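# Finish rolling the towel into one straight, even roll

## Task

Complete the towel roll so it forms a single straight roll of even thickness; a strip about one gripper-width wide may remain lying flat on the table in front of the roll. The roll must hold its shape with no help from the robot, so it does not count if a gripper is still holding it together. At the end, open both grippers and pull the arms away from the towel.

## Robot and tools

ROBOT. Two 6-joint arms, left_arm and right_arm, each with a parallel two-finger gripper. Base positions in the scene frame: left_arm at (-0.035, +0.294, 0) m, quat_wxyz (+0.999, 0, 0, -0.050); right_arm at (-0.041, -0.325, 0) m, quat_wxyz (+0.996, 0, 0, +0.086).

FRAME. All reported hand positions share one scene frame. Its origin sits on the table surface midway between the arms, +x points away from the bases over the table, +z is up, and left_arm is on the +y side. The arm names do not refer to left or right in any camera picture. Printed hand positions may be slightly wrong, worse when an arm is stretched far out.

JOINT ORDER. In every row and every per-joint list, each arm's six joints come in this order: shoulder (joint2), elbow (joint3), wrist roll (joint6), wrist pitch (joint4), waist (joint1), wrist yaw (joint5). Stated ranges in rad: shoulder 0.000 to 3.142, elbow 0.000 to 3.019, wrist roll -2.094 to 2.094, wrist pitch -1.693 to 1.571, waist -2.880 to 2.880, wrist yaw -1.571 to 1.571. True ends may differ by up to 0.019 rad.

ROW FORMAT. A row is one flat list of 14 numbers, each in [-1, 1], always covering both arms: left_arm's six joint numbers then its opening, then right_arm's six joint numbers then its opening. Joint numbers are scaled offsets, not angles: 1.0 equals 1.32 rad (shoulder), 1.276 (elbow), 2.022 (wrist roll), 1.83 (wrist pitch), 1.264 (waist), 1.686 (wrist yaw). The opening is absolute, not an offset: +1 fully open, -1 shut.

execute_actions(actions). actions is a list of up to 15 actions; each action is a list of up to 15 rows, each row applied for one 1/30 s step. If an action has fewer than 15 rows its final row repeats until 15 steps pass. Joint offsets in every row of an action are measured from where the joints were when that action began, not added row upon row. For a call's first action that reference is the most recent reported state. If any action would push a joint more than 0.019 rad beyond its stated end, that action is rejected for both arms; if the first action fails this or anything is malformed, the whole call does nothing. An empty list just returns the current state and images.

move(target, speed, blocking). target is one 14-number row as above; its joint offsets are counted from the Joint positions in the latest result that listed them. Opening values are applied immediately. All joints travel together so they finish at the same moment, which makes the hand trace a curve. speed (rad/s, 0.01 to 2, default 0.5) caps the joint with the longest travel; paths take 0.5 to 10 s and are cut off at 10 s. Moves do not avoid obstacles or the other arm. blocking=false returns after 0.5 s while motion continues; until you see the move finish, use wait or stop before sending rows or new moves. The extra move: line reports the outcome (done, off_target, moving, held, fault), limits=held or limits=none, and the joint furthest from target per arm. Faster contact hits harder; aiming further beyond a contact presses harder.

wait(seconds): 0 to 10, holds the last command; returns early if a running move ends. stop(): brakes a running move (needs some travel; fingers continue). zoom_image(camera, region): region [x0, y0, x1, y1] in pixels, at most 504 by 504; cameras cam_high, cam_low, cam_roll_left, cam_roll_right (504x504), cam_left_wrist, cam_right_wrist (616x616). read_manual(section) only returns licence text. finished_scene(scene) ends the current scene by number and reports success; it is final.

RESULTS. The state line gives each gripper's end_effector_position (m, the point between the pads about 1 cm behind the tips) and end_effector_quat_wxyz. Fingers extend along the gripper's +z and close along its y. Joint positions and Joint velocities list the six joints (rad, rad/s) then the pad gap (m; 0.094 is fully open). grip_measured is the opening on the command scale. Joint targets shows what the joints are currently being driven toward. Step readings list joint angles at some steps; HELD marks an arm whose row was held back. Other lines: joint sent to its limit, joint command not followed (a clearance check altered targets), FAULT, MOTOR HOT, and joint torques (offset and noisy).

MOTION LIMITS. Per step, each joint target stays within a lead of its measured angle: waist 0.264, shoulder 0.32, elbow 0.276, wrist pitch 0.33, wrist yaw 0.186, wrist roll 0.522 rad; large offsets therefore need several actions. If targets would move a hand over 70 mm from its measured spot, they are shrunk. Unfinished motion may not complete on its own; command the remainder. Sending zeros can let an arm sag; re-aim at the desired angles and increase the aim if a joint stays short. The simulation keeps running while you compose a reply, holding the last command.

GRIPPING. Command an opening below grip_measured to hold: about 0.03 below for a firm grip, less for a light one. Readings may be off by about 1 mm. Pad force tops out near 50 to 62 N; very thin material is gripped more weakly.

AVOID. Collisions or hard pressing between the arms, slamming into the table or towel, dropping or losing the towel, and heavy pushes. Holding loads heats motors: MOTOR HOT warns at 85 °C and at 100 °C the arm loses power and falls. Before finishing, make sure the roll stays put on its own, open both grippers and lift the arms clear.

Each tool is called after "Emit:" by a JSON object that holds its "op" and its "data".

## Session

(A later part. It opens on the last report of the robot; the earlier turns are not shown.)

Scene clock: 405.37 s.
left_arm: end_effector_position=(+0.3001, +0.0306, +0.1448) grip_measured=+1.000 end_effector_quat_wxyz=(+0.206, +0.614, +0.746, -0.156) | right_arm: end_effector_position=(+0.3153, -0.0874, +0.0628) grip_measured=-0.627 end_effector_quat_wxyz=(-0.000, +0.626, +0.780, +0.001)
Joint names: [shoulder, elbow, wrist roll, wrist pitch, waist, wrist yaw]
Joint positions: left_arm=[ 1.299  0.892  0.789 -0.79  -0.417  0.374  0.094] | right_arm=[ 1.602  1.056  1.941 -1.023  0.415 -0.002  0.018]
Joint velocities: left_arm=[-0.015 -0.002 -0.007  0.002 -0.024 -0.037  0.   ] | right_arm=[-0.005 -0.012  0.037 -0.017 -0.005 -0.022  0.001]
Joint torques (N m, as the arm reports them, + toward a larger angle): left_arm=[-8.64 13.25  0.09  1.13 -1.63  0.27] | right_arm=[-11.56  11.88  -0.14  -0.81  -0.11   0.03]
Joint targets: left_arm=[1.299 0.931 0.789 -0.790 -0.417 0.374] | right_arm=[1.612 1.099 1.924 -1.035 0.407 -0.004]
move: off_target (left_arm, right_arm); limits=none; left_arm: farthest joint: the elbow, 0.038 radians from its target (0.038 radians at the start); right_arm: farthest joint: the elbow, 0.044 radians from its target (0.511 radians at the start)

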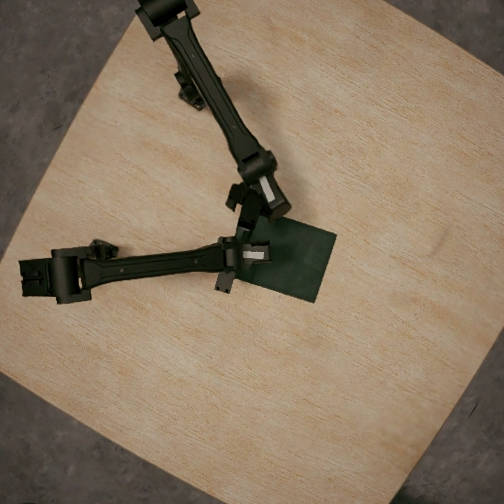

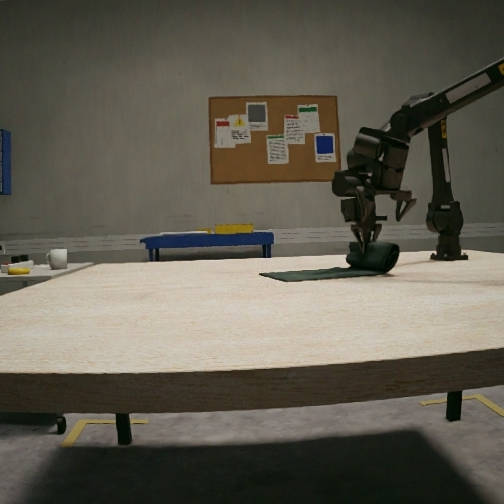

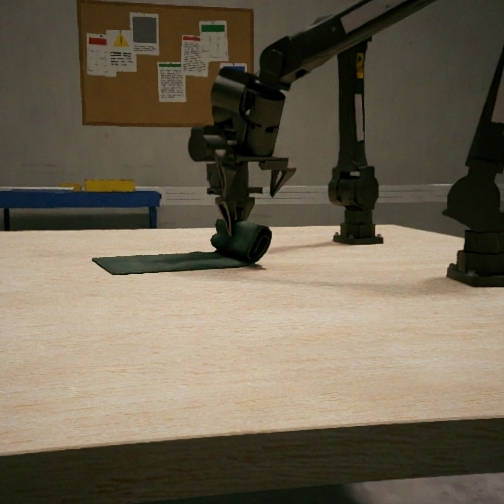

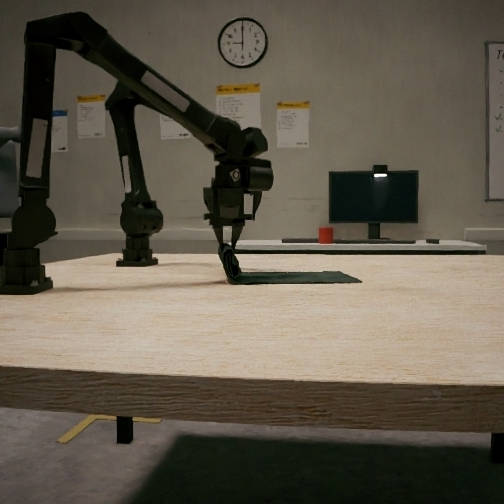

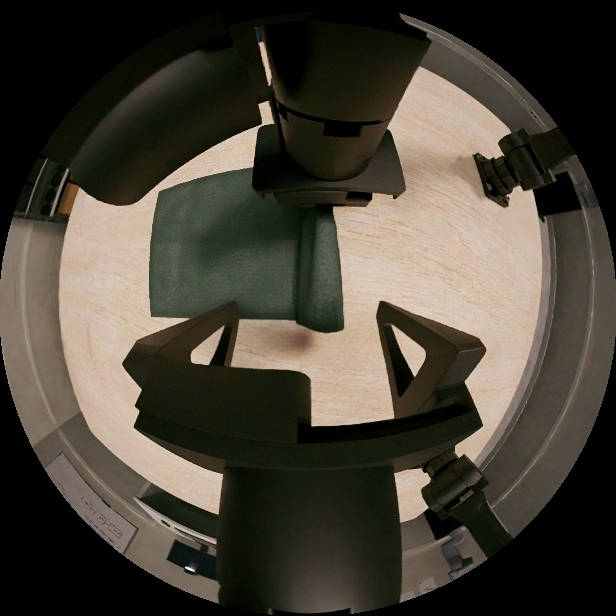

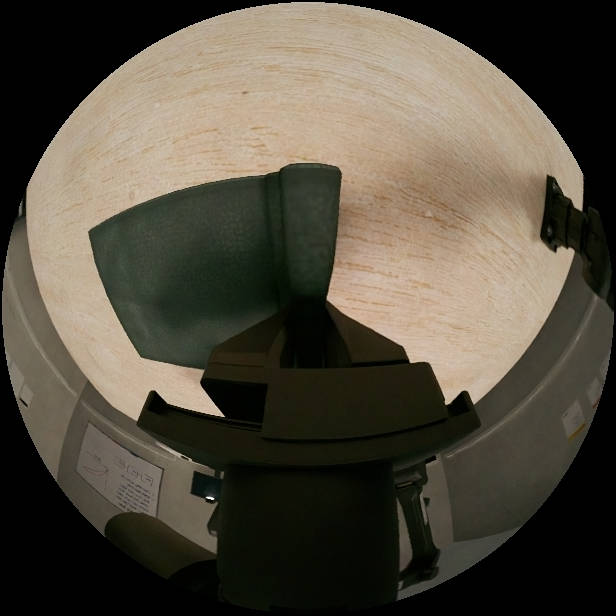

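Emit:
{"op": "move", "data": {"target": [0,0.03,0,0,0,0,1,0.408,0.525,-0.083,-0.362,-0.084,-0.09,-0.63], "speed": 0.3}}

Emit:
{"op": "zoom_image", "data": {"camera": "cam_roll_right", "region": [200,190,360,300]}}

Scene clock: 415.20 s.
left_arm: end_effector_position=(+0.3001, +0.0306, +0.1448) grip_measured=+1.000 end_effector_quat_wxyz=(+0.206, +0.614, +0.746, -0.156) | right_arm: end_effector_position=(+0.3870, -0.0678, +0.0412) grip_measured=-0.627 end_effector_quat_wxyz=(-0.179, +0.598, +0.751, -0.213)
Joint names: [shoulder, elbow, wrist roll, wrist pitch, waist, wrist yaw]
Joint positions: left_arm=[ 1.299  0.892  0.789 -0.79  -0.417  0.374  0.094] | right_arm=[ 2.132  1.685  1.791 -1.669  0.316 -0.153  0.018]
Joint velocities: left_arm=[-0.015 -0.007 -0.051 -0.007 -0.005  0.007  0.   ] | right_arm=[-0.005 -0.017 -0.022 -0.017 -0.005  0.007  0.   ]
Joint torques (N m, as the arm reports them, + toward a larger angle): left_arm=[-8.25 13.32  0.11  1.36 -1.3   0.3 ] | right_arm=[-18.3   11.28  -0.05  -2.05  -0.06   0.02]
Joint targets: left_arm=[1.299 0.931 0.789 -0.790 -0.417 0.374] | right_arm=[2.140 1.726 1.773 -1.685 0.308 -0.154]
move: off_target (left_arm, right_arm); limits=none; left_arm: farthest joint: the elbow, 0.038 radians from its target (0.038 radians at the start); right_arm: farthest joint: the elbow, 0.041 radians from its target (0.670 radians at the start)

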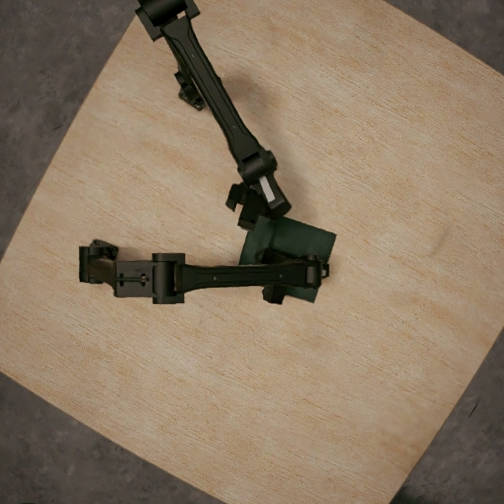

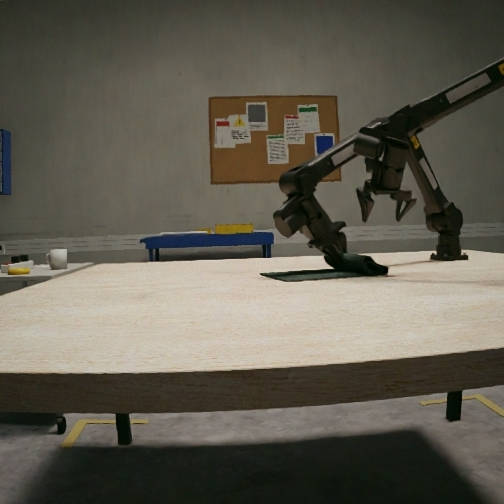

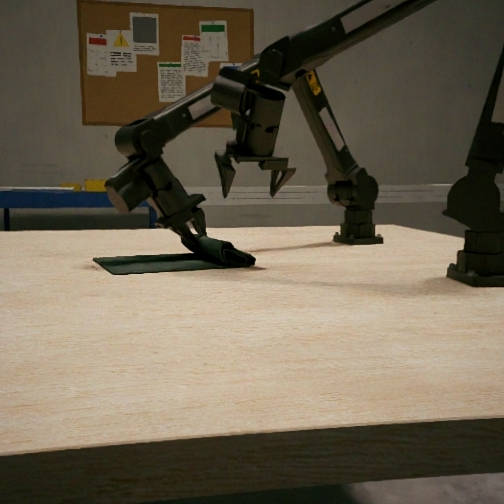

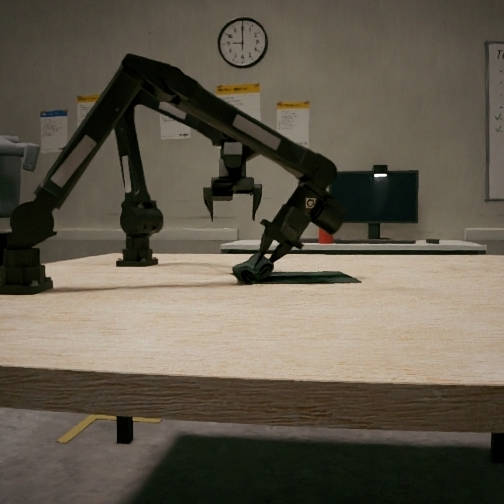

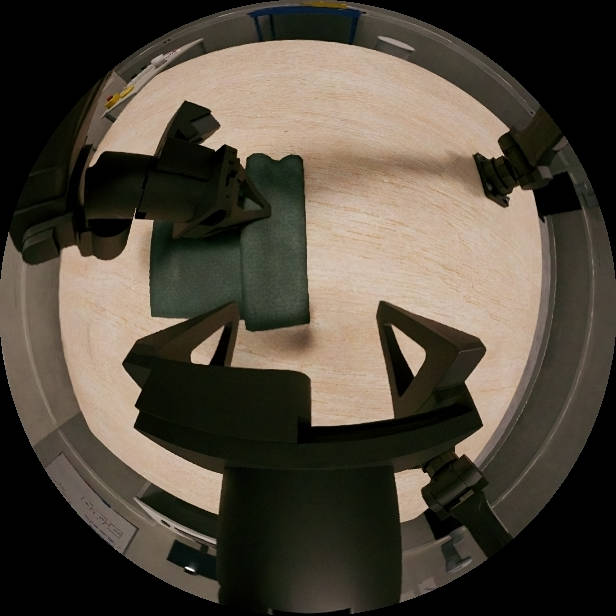

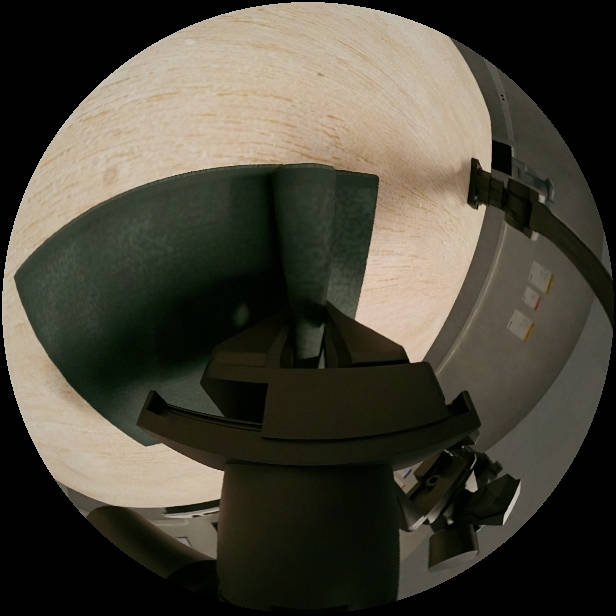

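Region (200, 190, 360, 300) of cam_roll_right's 504x504 image, scaled by 3.150, with more detail than that image has; it fills the top 346 rows of this view, and the rest is white.

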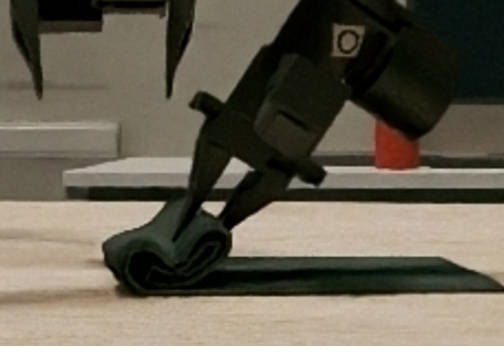

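Emit:
{"op": "execute_actions", "data": {"actions": [[[0,0.03,0,0,0,0,1,0.0,0.03,0,0,0,0,-0.1]],[[0,0,0,0,0,0,1,0.0,0.07,0,0,0,0,0.0]],[[0,0,0,0,0,0,1,-0.04,0.06,0,0,0,0,0.1]],[[0,0,0,0,0,0,1,-0.08,0.03,0,0,0,0,0.1]]]}}

Emit:
{"op": "zoom_image", "data": {"camera": "cam_roll_right", "region": [200,190,360,300]}}

Scene clock: 421.40 s.
left_arm: end_effector_position=(+0.3001, +0.0306, +0.1448) grip_measured=+1.000 end_effector_quat_wxyz=(+0.206, +0.614, +0.746, -0.156) | right_arm: end_effector_position=(+0.4226, -0.0488, +0.1355) grip_measured=+0.098 end_effector_quat_wxyz=(-0.133, +0.606, +0.777, -0.108)
Joint names: [shoulder, elbow, wrist roll, wrist pitch, waist, wrist yaw]
Joint positions: left_arm=[ 1.299  0.892  0.789 -0.79  -0.417  0.374  0.094] | right_arm=[ 1.995  1.785  1.79  -1.669  0.316 -0.153  0.052]
Joint velocities: left_arm=[-0.015 -0.007 -0.066  0.007  0.015  0.007  0.   ] | right_arm=[-0.005 -0.002 -0.007 -0.002  0.005  0.022 -0.001]
Joint torques (N m, as the arm reports them, + toward a larger angle): left_arm=[-8.6  10.07  0.09  1.23 -1.45  0.24] | right_arm=[-18.62  11.67   0.09  -0.84   0.87   0.03]
Joint targets: left_arm=[1.299 0.892 0.789 -0.790 -0.417 0.374] | right_arm=[1.995 1.818 1.790 -1.669 0.316 -0.153]
Step readings (joint positions; steps 1 to 15: 1st action; 16 to 30: 2nd action; 31 to 45: 3rd action; 46 to 60: 4th action):
0: left_arm=[1.299 0.892 0.789 -0.790 -0.417 0.374] | right_arm=[2.132 1.685 1.790 -1.669 0.316 -0.153]
1: left_arm=[1.299 0.892 0.789 -0.790 -0.417 0.374] | right_arm=[2.132 1.685 1.790 -1.669 0.316 -0.153]
2: left_arm=[1.299 0.892 0.789 -0.790 -0.417 0.374] | right_arm=[2.132 1.685 1.790 -1.669 0.316 -0.153]
4: left_arm=[1.299 0.892 0.789 -0.790 -0.417 0.374] | right_arm=[2.132 1.685 1.790 -1.669 0.316 -0.153]
8: left_arm=[1.299 0.892 0.789 -0.790 -0.417 0.374] | right_arm=[2.132 1.685 1.790 -1.669 0.316 -0.153]
15: left_arm=[1.299 0.892 0.789 -0.790 -0.417 0.374] | right_arm=[2.132 1.685 1.790 -1.669 0.316 -0.153]
16: left_arm=[1.299 0.892 0.789 -0.790 -0.417 0.374] | right_arm=[2.132 1.690 1.790 -1.669 0.316 -0.153]
17: left_arm=[1.299 0.892 0.789 -0.790 -0.417 0.374] | right_arm=[2.135 1.699 1.790 -1.669 0.316 -0.153]
19: left_arm=[1.299 0.892 0.789 -0.790 -0.417 0.374] | right_arm=[2.135 1.720 1.790 -1.669 0.316 -0.153]
23: left_arm=[1.299 0.892 0.789 -0.790 -0.417 0.374] | right_arm=[2.135 1.741 1.790 -1.669 0.316 -0.153]
30: left_arm=[1.299 0.892 0.789 -0.790 -0.417 0.374] | right_arm=[2.135 1.741 1.790 -1.669 0.316 -0.153]
31: left_arm=[1.299 0.892 0.789 -0.790 -0.417 0.374] | right_arm=[2.135 1.744 1.790 -1.669 0.316 -0.153]
32: left_arm=[1.299 0.892 0.789 -0.790 -0.417 0.374] | right_arm=[2.135 1.750 1.790 -1.669 0.316 -0.153]
34: left_arm=[1.299 0.892 0.789 -0.790 -0.417 0.374] | right_arm=[2.130 1.763 1.790 -1.669 0.316 -0.153]
38: left_arm=[1.299 0.892 0.789 -0.790 -0.417 0.374] | right_arm=[2.111 1.776 1.790 -1.669 0.316 -0.153]
45: left_arm=[1.299 0.892 0.789 -0.790 -0.417 0.374] | right_arm=[2.100 1.779 1.790 -1.669 0.316 -0.153]
46: left_arm=[1.299 0.892 0.789 -0.790 -0.417 0.374] | right_arm=[2.096 1.779 1.790 -1.669 0.316 -0.153]
47: left_arm=[1.299 0.892 0.789 -0.790 -0.417 0.374] | right_arm=[2.090 1.779 1.790 -1.669 0.316 -0.153]
49: left_arm=[1.299 0.892 0.789 -0.790 -0.417 0.374] | right_arm=[2.067 1.779 1.790 -1.669 0.316 -0.153]
53: left_arm=[1.299 0.892 0.789 -0.790 -0.417 0.374] | right_arm=[2.014 1.780 1.790 -1.669 0.316 -0.153]
60: Joint positions above

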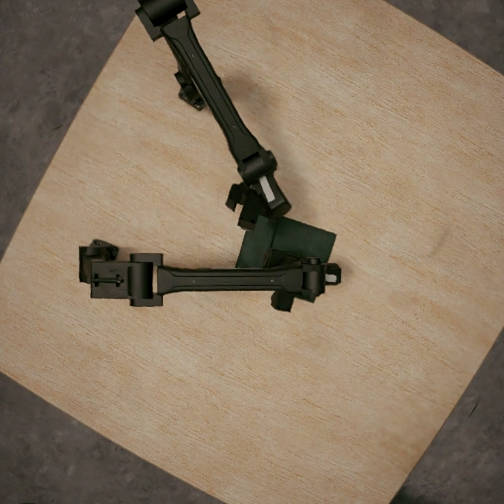

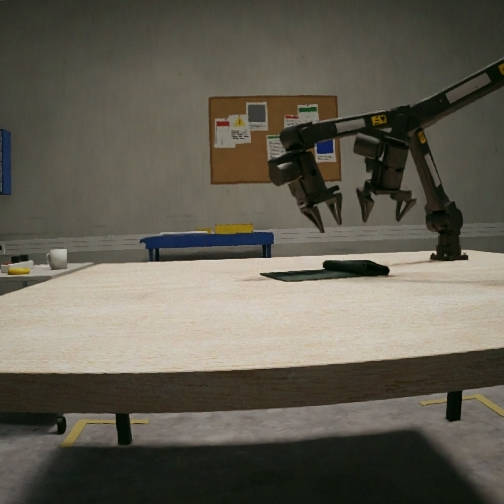

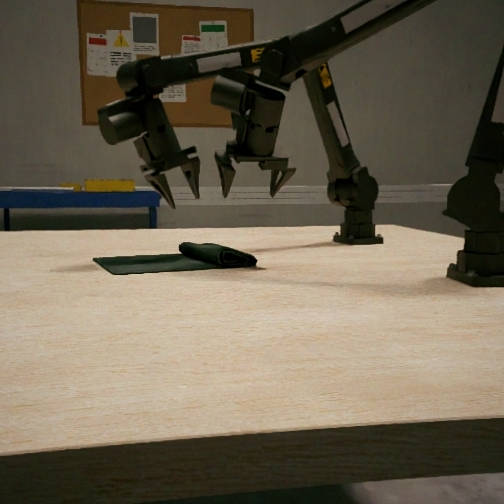

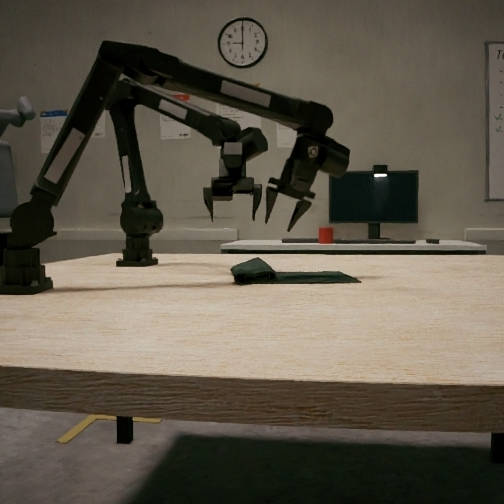

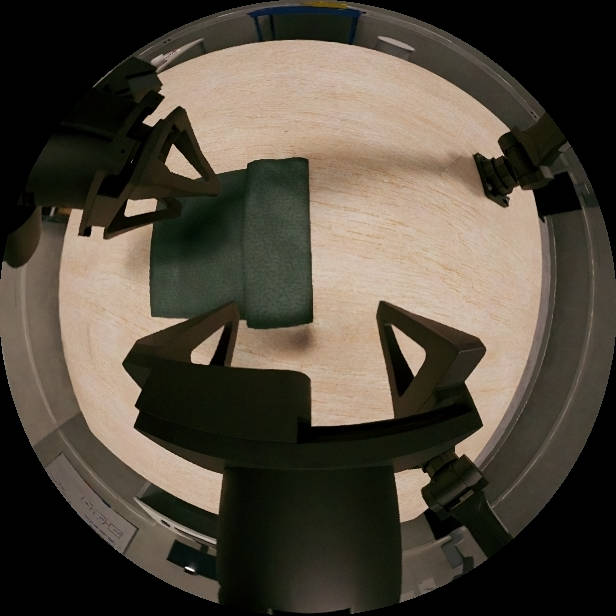

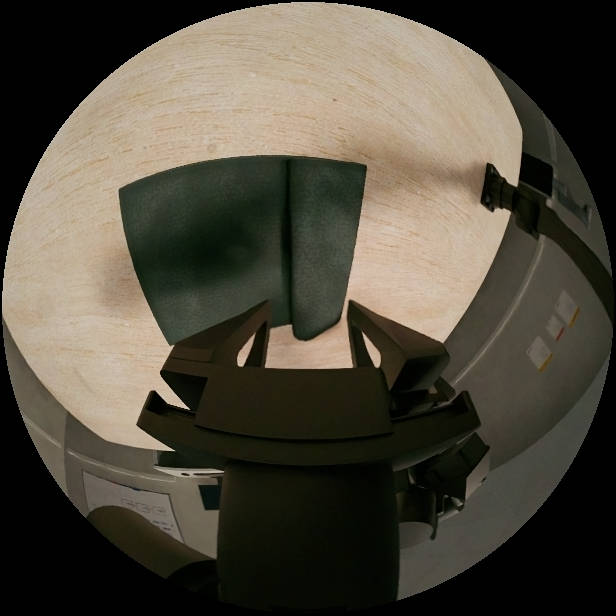

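Region (200, 190, 360, 300) of cam_roll_right's 504x504 image, scaled by 3.150, with more detail than that image has; it fills the top 346 rows of this view, and the rest is white.

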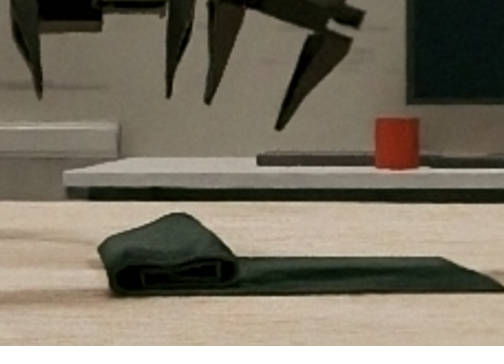

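Emit:
{"op": "move", "data": {"target": [-0.1,0.05,0,0,0.35,0,1,-0.57,-0.878,0.1,0.683,0.183,0.252,0.8], "speed": 0.9}}

Emit:
{"op": "move", "data": {"target": [0,0.03,0,0,0,0,1,0.185,0.035,-0.02,0.135,-0.04,-0.016,0.8], "speed": 0.3}}

Emit:
{"op": "zoom_image", "data": {"camera": "cam_roll_right", "region": [190,190,350,300]}}

Scene clock: 430.67 s.
left_arm: end_effector_position=(+0.3759, +0.1990, +0.1929) grip_measured=+1.000 end_effector_quat_wxyz=(+0.289, +0.441, +0.846, -0.085) | right_arm: end_effector_position=(+0.2956, -0.0942, +0.0898) grip_measured=+0.799 end_effector_quat_wxyz=(+0.185, +0.592, +0.751, +0.225)
Joint names: [shoulder, elbow, wrist roll, wrist pitch, waist, wrist yaw]
Joint positions: left_arm=[ 1.178  0.892  0.789 -0.79   0.023  0.374  0.094] | right_arm=[ 1.253  0.655  1.975 -0.439  0.54   0.269  0.084]
Joint velocities: left_arm=[-0.015  0.012  0.022 -0.017  0.005  0.037  0.   ] | right_arm=[-0.015  0.007 -0.022 -0.002 -0.005 -0.051  0.   ]
Joint torques (N m, as the arm reports them, + toward a larger angle): left_arm=[-8.79 16.29  0.11  1.46 -1.04  0.27] | right_arm=[-8.36  9.54  0.18  1.63  1.47  0.41]
Joint targets: left_arm=[1.167 0.956 0.789 -0.790 0.025 0.374] | right_arm=[1.243 0.665 1.993 -0.419 0.547 0.272]
move: off_target (left_arm); limits=none; left_arm: farthest joint: the elbow, 0.063 radians from its target (0.063 radians at the start); right_arm: farthest joint: the wrist pitch, 0.020 radians from its target (1.250 radians at the start)

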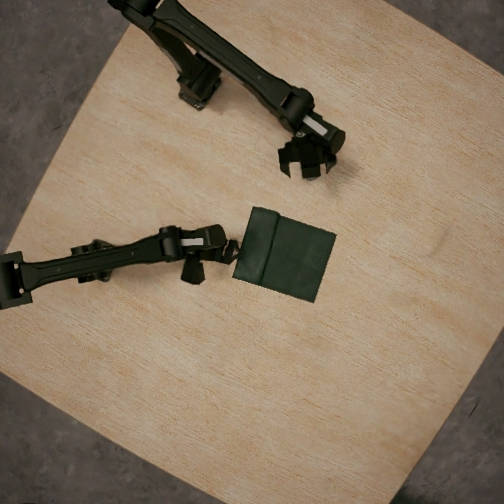

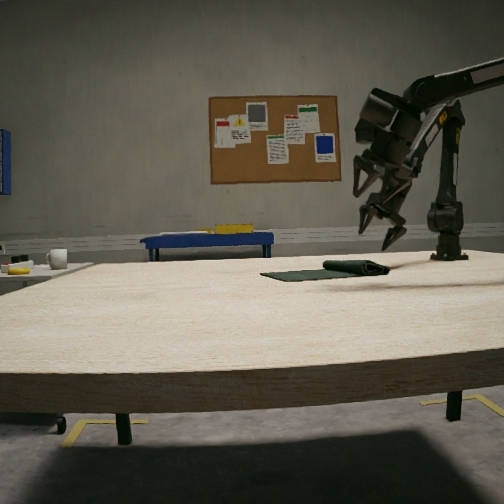

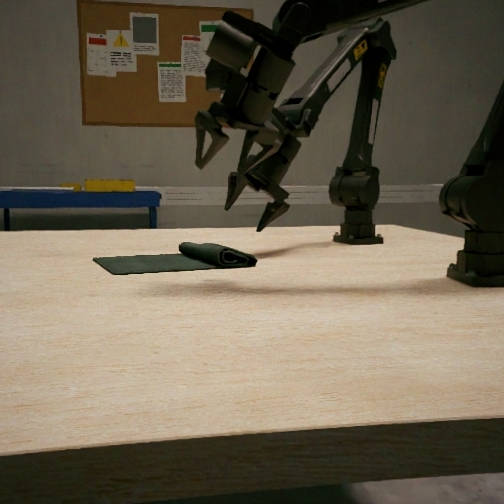

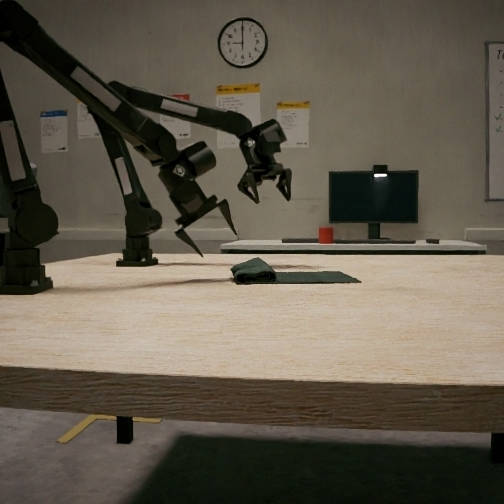

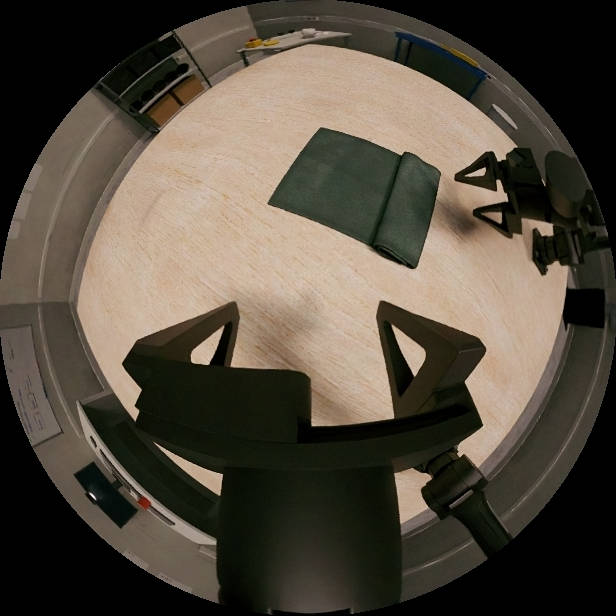

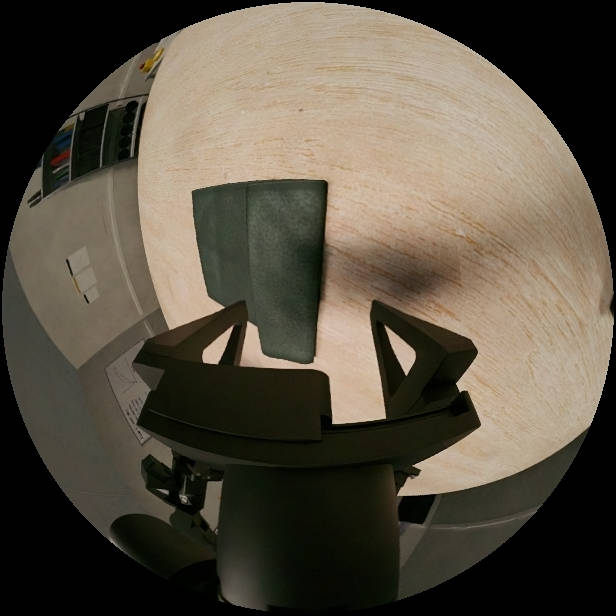

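Scene clock: 431.90 s.
left_arm: end_effector_position=(+0.3759, +0.1990, +0.1929) grip_measured=+1.000 end_effector_quat_wxyz=(+0.289, +0.441, +0.846, -0.085) | right_arm: end_effector_position=(+0.3375, -0.0777, +0.0397) grip_measured=+0.799 end_effector_quat_wxyz=(+0.185, +0.596, +0.743, +0.241)
Joint names: [shoulder, elbow, wrist roll, wrist pitch, waist, wrist yaw]
Joint positions: left_arm=[ 1.178  0.892  0.789 -0.79   0.023  0.374  0.094] | right_arm=[ 1.471  0.679  1.952 -0.206  0.498  0.246  0.084]
Joint velocities: left_arm=[-0.005  0.012  0.037  0.002 -0.015 -0.007  0.   ] | right_arm=[ 0.005  0.012 -0.095  0.002 -0.015 -0.037 -0.001]
Joint torques (N m, as the arm reports them, + toward a larger angle): left_arm=[-7.31 14.1   0.07  1.36 -1.05  0.26] | right_arm=[-7.56  9.58 -0.15  1.4  -0.31  0.11]
Joint targets: left_arm=[1.178 0.931 0.789 -0.790 0.023 0.374] | right_arm=[1.498 0.700 1.935 -0.192 0.490 0.243]
move: off_target (left_arm, right_arm); limits=none; left_arm: farthest joint: the elbow, 0.038 radians from its target (0.038 radians at the start); right_arm: farthest joint: the shoulder, 0.026 radians from its target (0.244 radians at the start)

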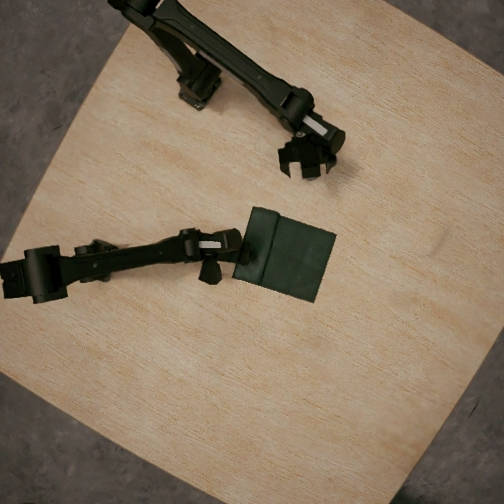

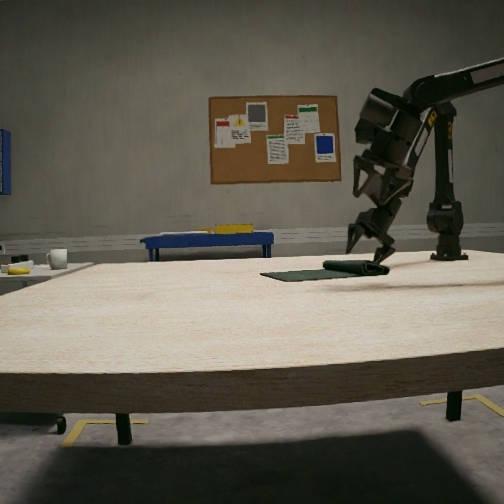

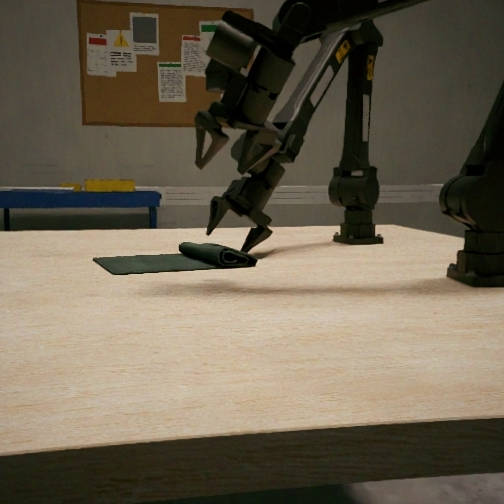

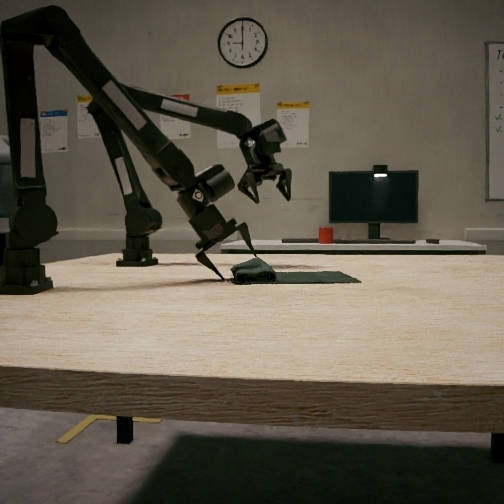

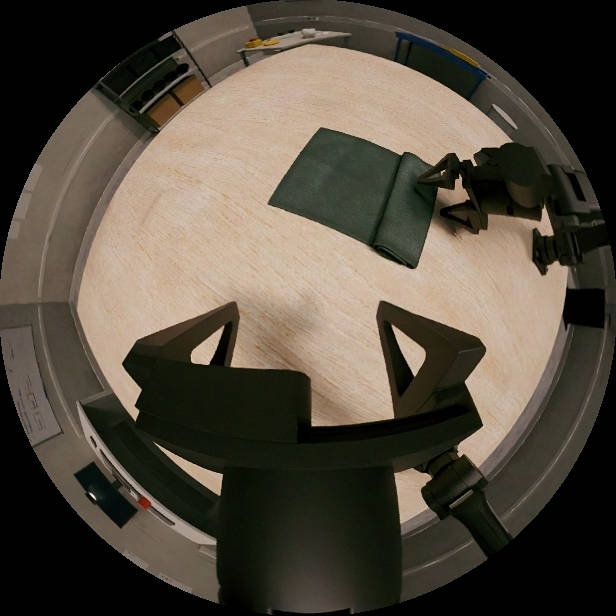

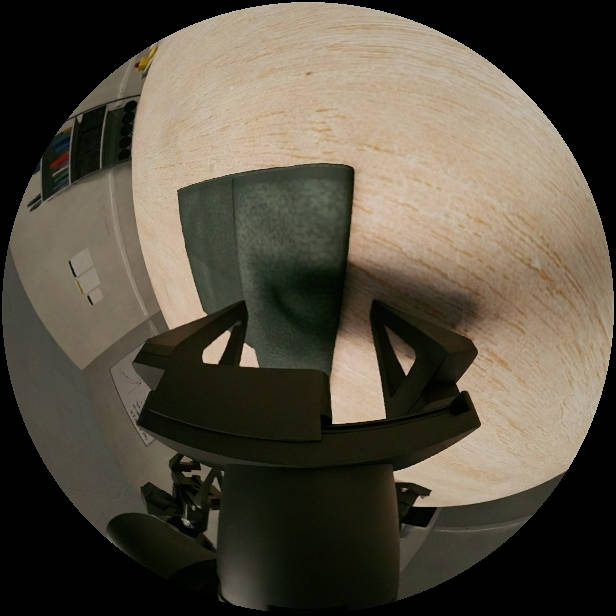

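Region (190, 190, 350, 300) of cam_roll_right's 504x504 image, scaled by 3.150, with more detail than that image has; it fills the top 346 rows of this view, and the rest is white.

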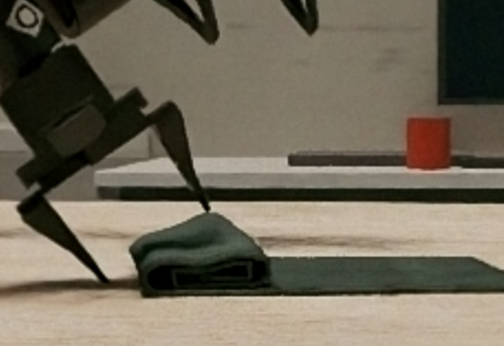

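Emit:
{"op": "execute_actions", "data": {"actions": [[[0,0.02,0,0,0,0,1,0.02,0.055,0,0,-0.01,0,0.8]],[[0,0,0,0,0,0,1,0.035,0.01,0,0.01,0,0,0.4]],[[0,0,0,0,0,0,1,0.03,0.0,0,0.01,0,0,0.0]],[[0,0,0,0,0,0,1,0.025,0.0,0,0.01,0,0,-0.3]],[[0,0,0,0,0,0,1,0.015,0.0,0,0,0,0,-0.55]],[[0,0,0,0,0,0,1,0.0,0.01,0,0,0,0,-0.6]]]}}

Emit:
{"op": "zoom_image", "data": {"camera": "cam_roll_right", "region": [190,190,350,300]}}

Scene clock: 442.47 s.
left_arm: end_effector_position=(+0.3759, +0.1990, +0.1929) grip_measured=+1.000 end_effector_quat_wxyz=(+0.289, +0.441, +0.846, -0.085) | right_arm: end_effector_position=(+0.3503, -0.0708, +0.0261) grip_measured=-0.597 end_effector_quat_wxyz=(+0.186, +0.599, +0.743, +0.234)
Joint names: [shoulder, elbow, wrist roll, wrist pitch, waist, wrist yaw]
Joint positions: left_arm=[ 1.178  0.892  0.789 -0.79   0.023  0.374  0.094] | right_arm=[ 1.541  0.713  1.952 -0.183  0.494  0.249  0.019]
Joint velocities: left_arm=[ 0.005 -0.007  0.037  0.007 -0.015 -0.007  0.   ] | right_arm=[-0.005  0.002  0.081 -0.002 -0.005 -0.022 -0.   ]
Joint torques (N m, as the arm reports them, + toward a larger angle): left_arm=[-7.02 10.6   0.09  1.41 -1.35  0.27] | right_arm=[-10.45   8.53   0.01   0.71   0.73   0.29]
Joint targets: left_arm=[1.178 0.892 0.789 -0.790 0.023 0.374] | right_arm=[1.542 0.726 1.952 -0.183 0.494 0.249]
Step readings (joint positions; steps 1 to 15: 1st action; 16 to 30: 2nd action; 31 to 45: 3rd action; 46 to 60: 4th action; 61 to 75: 5th action; 76 to 90: 6th action):
0: left_arm=[1.178 0.892 0.789 -0.790 0.023 0.374] | right_arm=[1.471 0.679 1.952 -0.206 0.498 0.246]
1: left_arm=[1.178 0.892 0.789 -0.790 0.023 0.374] | right_arm=[1.471 0.682 1.952 -0.206 0.498 0.246]
2: left_arm=[1.178 0.892 0.789 -0.790 0.023 0.374] | right_arm=[1.475 0.687 1.952 -0.206 0.498 0.246]
4: left_arm=[1.178 0.892 0.789 -0.790 0.023 0.374] | right_arm=[1.483 0.701 1.952 -0.206 0.496 0.246]
8: left_arm=[1.178 0.892 0.789 -0.790 0.023 0.374] | right_arm=[1.488 0.712 1.952 -0.206 0.494 0.246]
15: left_arm=[1.178 0.892 0.789 -0.790 0.023 0.374] | right_arm=[1.488 0.712 1.952 -0.206 0.494 0.246]
16: left_arm=[1.178 0.892 0.789 -0.790 0.023 0.374] | right_arm=[1.491 0.712 1.952 -0.206 0.494 0.246]
17: left_arm=[1.178 0.892 0.789 -0.790 0.023 0.374] | right_arm=[1.496 0.712 1.952 -0.204 0.494 0.246]
19: left_arm=[1.178 0.892 0.789 -0.790 0.023 0.374] | right_arm=[1.512 0.712 1.952 -0.204 0.494 0.246]
23: left_arm=[1.178 0.892 0.789 -0.790 0.023 0.374] | right_arm=[1.516 0.714 1.952 -0.199 0.494 0.247]
30: left_arm=[1.178 0.892 0.789 -0.790 0.023 0.374] | right_arm=[1.516 0.714 1.952 -0.198 0.494 0.247]
31: left_arm=[1.178 0.892 0.789 -0.790 0.023 0.374] | right_arm=[1.518 0.714 1.952 -0.198 0.494 0.247]
32: left_arm=[1.178 0.892 0.789 -0.790 0.023 0.374] | right_arm=[1.522 0.714 1.952 -0.198 0.494 0.247]
34: left_arm=[1.178 0.892 0.789 -0.790 0.023 0.374] | right_arm=[1.530 0.714 1.952 -0.194 0.494 0.248]
38: left_arm=[1.178 0.892 0.789 -0.790 0.023 0.374] | right_arm=[1.531 0.714 1.952 -0.190 0.494 0.248]
45: left_arm=[1.178 0.892 0.789 -0.790 0.023 0.374] | right_arm=[1.531 0.714 1.952 -0.190 0.494 0.248]
46: left_arm=[1.178 0.892 0.789 -0.790 0.023 0.374] | right_arm=[1.532 0.714 1.952 -0.189 0.494 0.248]
47: left_arm=[1.178 0.892 0.789 -0.790 0.023 0.374] | right_arm=[1.536 0.713 1.952 -0.189 0.494 0.248]
49: left_arm=[1.178 0.892 0.789 -0.790 0.023 0.374] | right_arm=[1.541 0.713 1.952 -0.185 0.494 0.249]
53: left_arm=[1.178 0.892 0.789 -0.790 0.023 0.374] | right_arm=[1.542 0.713 1.952 -0.183 0.494 0.249]
60: left_arm=[1.178 0.892 0.789 -0.790 0.023 0.374] | right_arm=[1.542 0.713 1.952 -0.183 0.494 0.249]
61: left_arm=[1.178 0.892 0.789 -0.790 0.023 0.374] | right_arm=[1.542 0.713 1.952 -0.183 0.494 0.249]
62: left_arm=[1.178 0.892 0.789 -0.790 0.023 0.374] | right_arm=[1.542 0.713 1.952 -0.183 0.494 0.249]
64: left_arm=[1.178 0.892 0.789 -0.790 0.023 0.374] | right_arm=[1.542 0.713 1.952 -0.183 0.494 0.249]
68: left_arm=[1.178 0.892 0.789 -0.790 0.023 0.374] | right_arm=[1.542 0.713 1.952 -0.183 0.494 0.249]
75: left_arm=[1.178 0.892 0.789 -0.790 0.023 0.374] | right_arm=[1.542 0.713 1.952 -0.183 0.494 0.249]
76: left_arm=[1.178 0.892 0.789 -0.790 0.023 0.374] | right_arm=[1.542 0.713 1.952 -0.183 0.494 0.249]
77: left_arm=[1.178 0.892 0.789 -0.790 0.023 0.374] | right_arm=[1.542 0.713 1.952 -0.183 0.494 0.249]
79: left_arm=[1.178 0.892 0.789 -0.790 0.023 0.374] | right_arm=[1.541 0.713 1.952 -0.183 0.494 0.249]
83: left_arm=[1.178 0.892 0.789 -0.790 0.023 0.374] | right_arm=[1.541 0.713 1.952 -0.183 0.494 0.249]
90: Joint positions above

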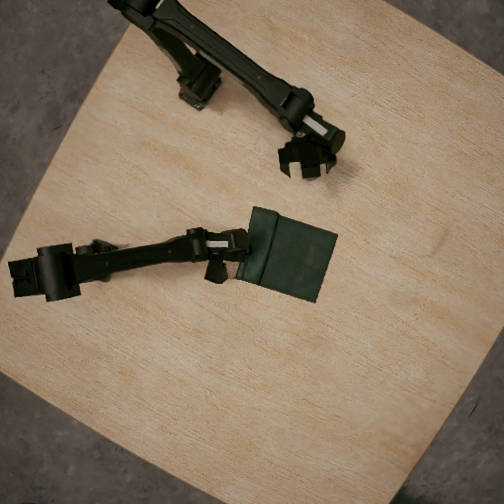

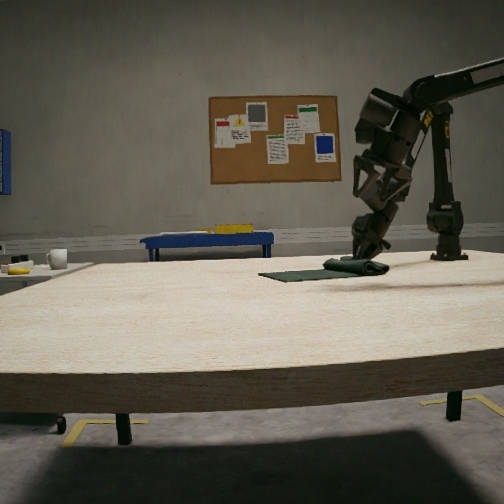

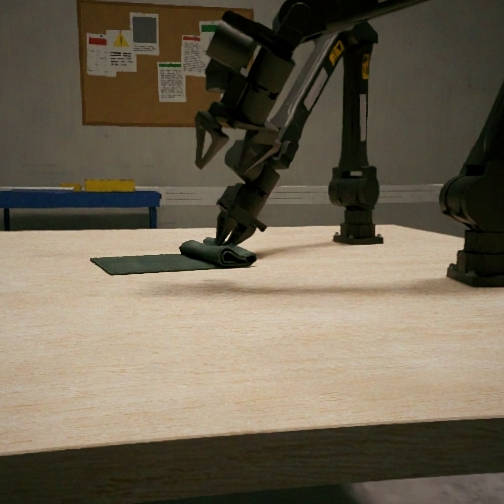

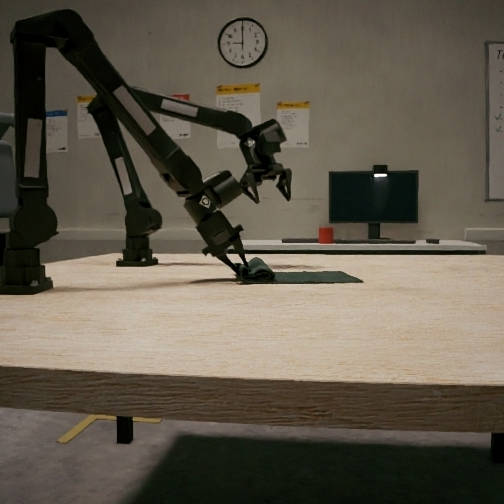

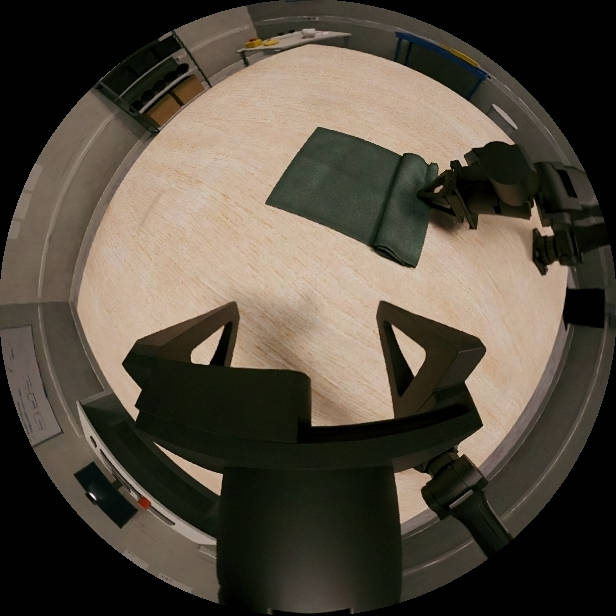

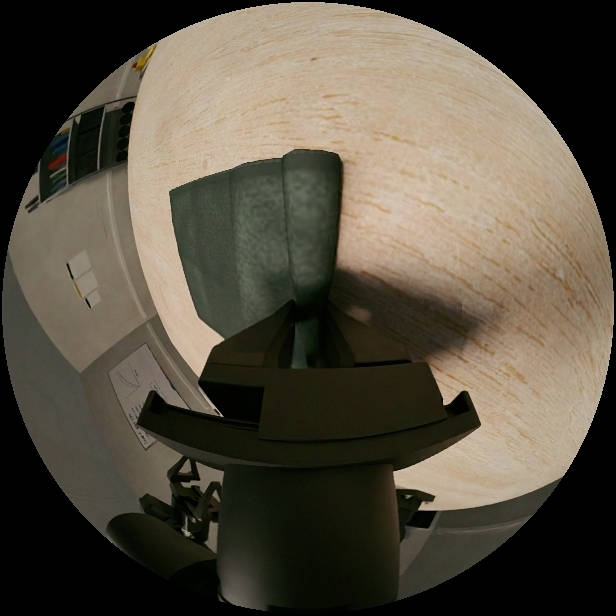

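Region (190, 190, 350, 300) of cam_roll_right's 504x504 image, scaled by 3.150, with more detail than that image has; it fills the top 346 rows of this view, and the rest is white.

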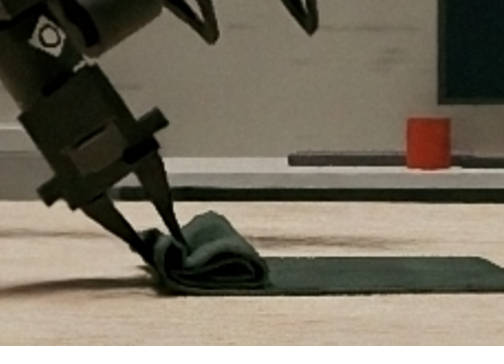

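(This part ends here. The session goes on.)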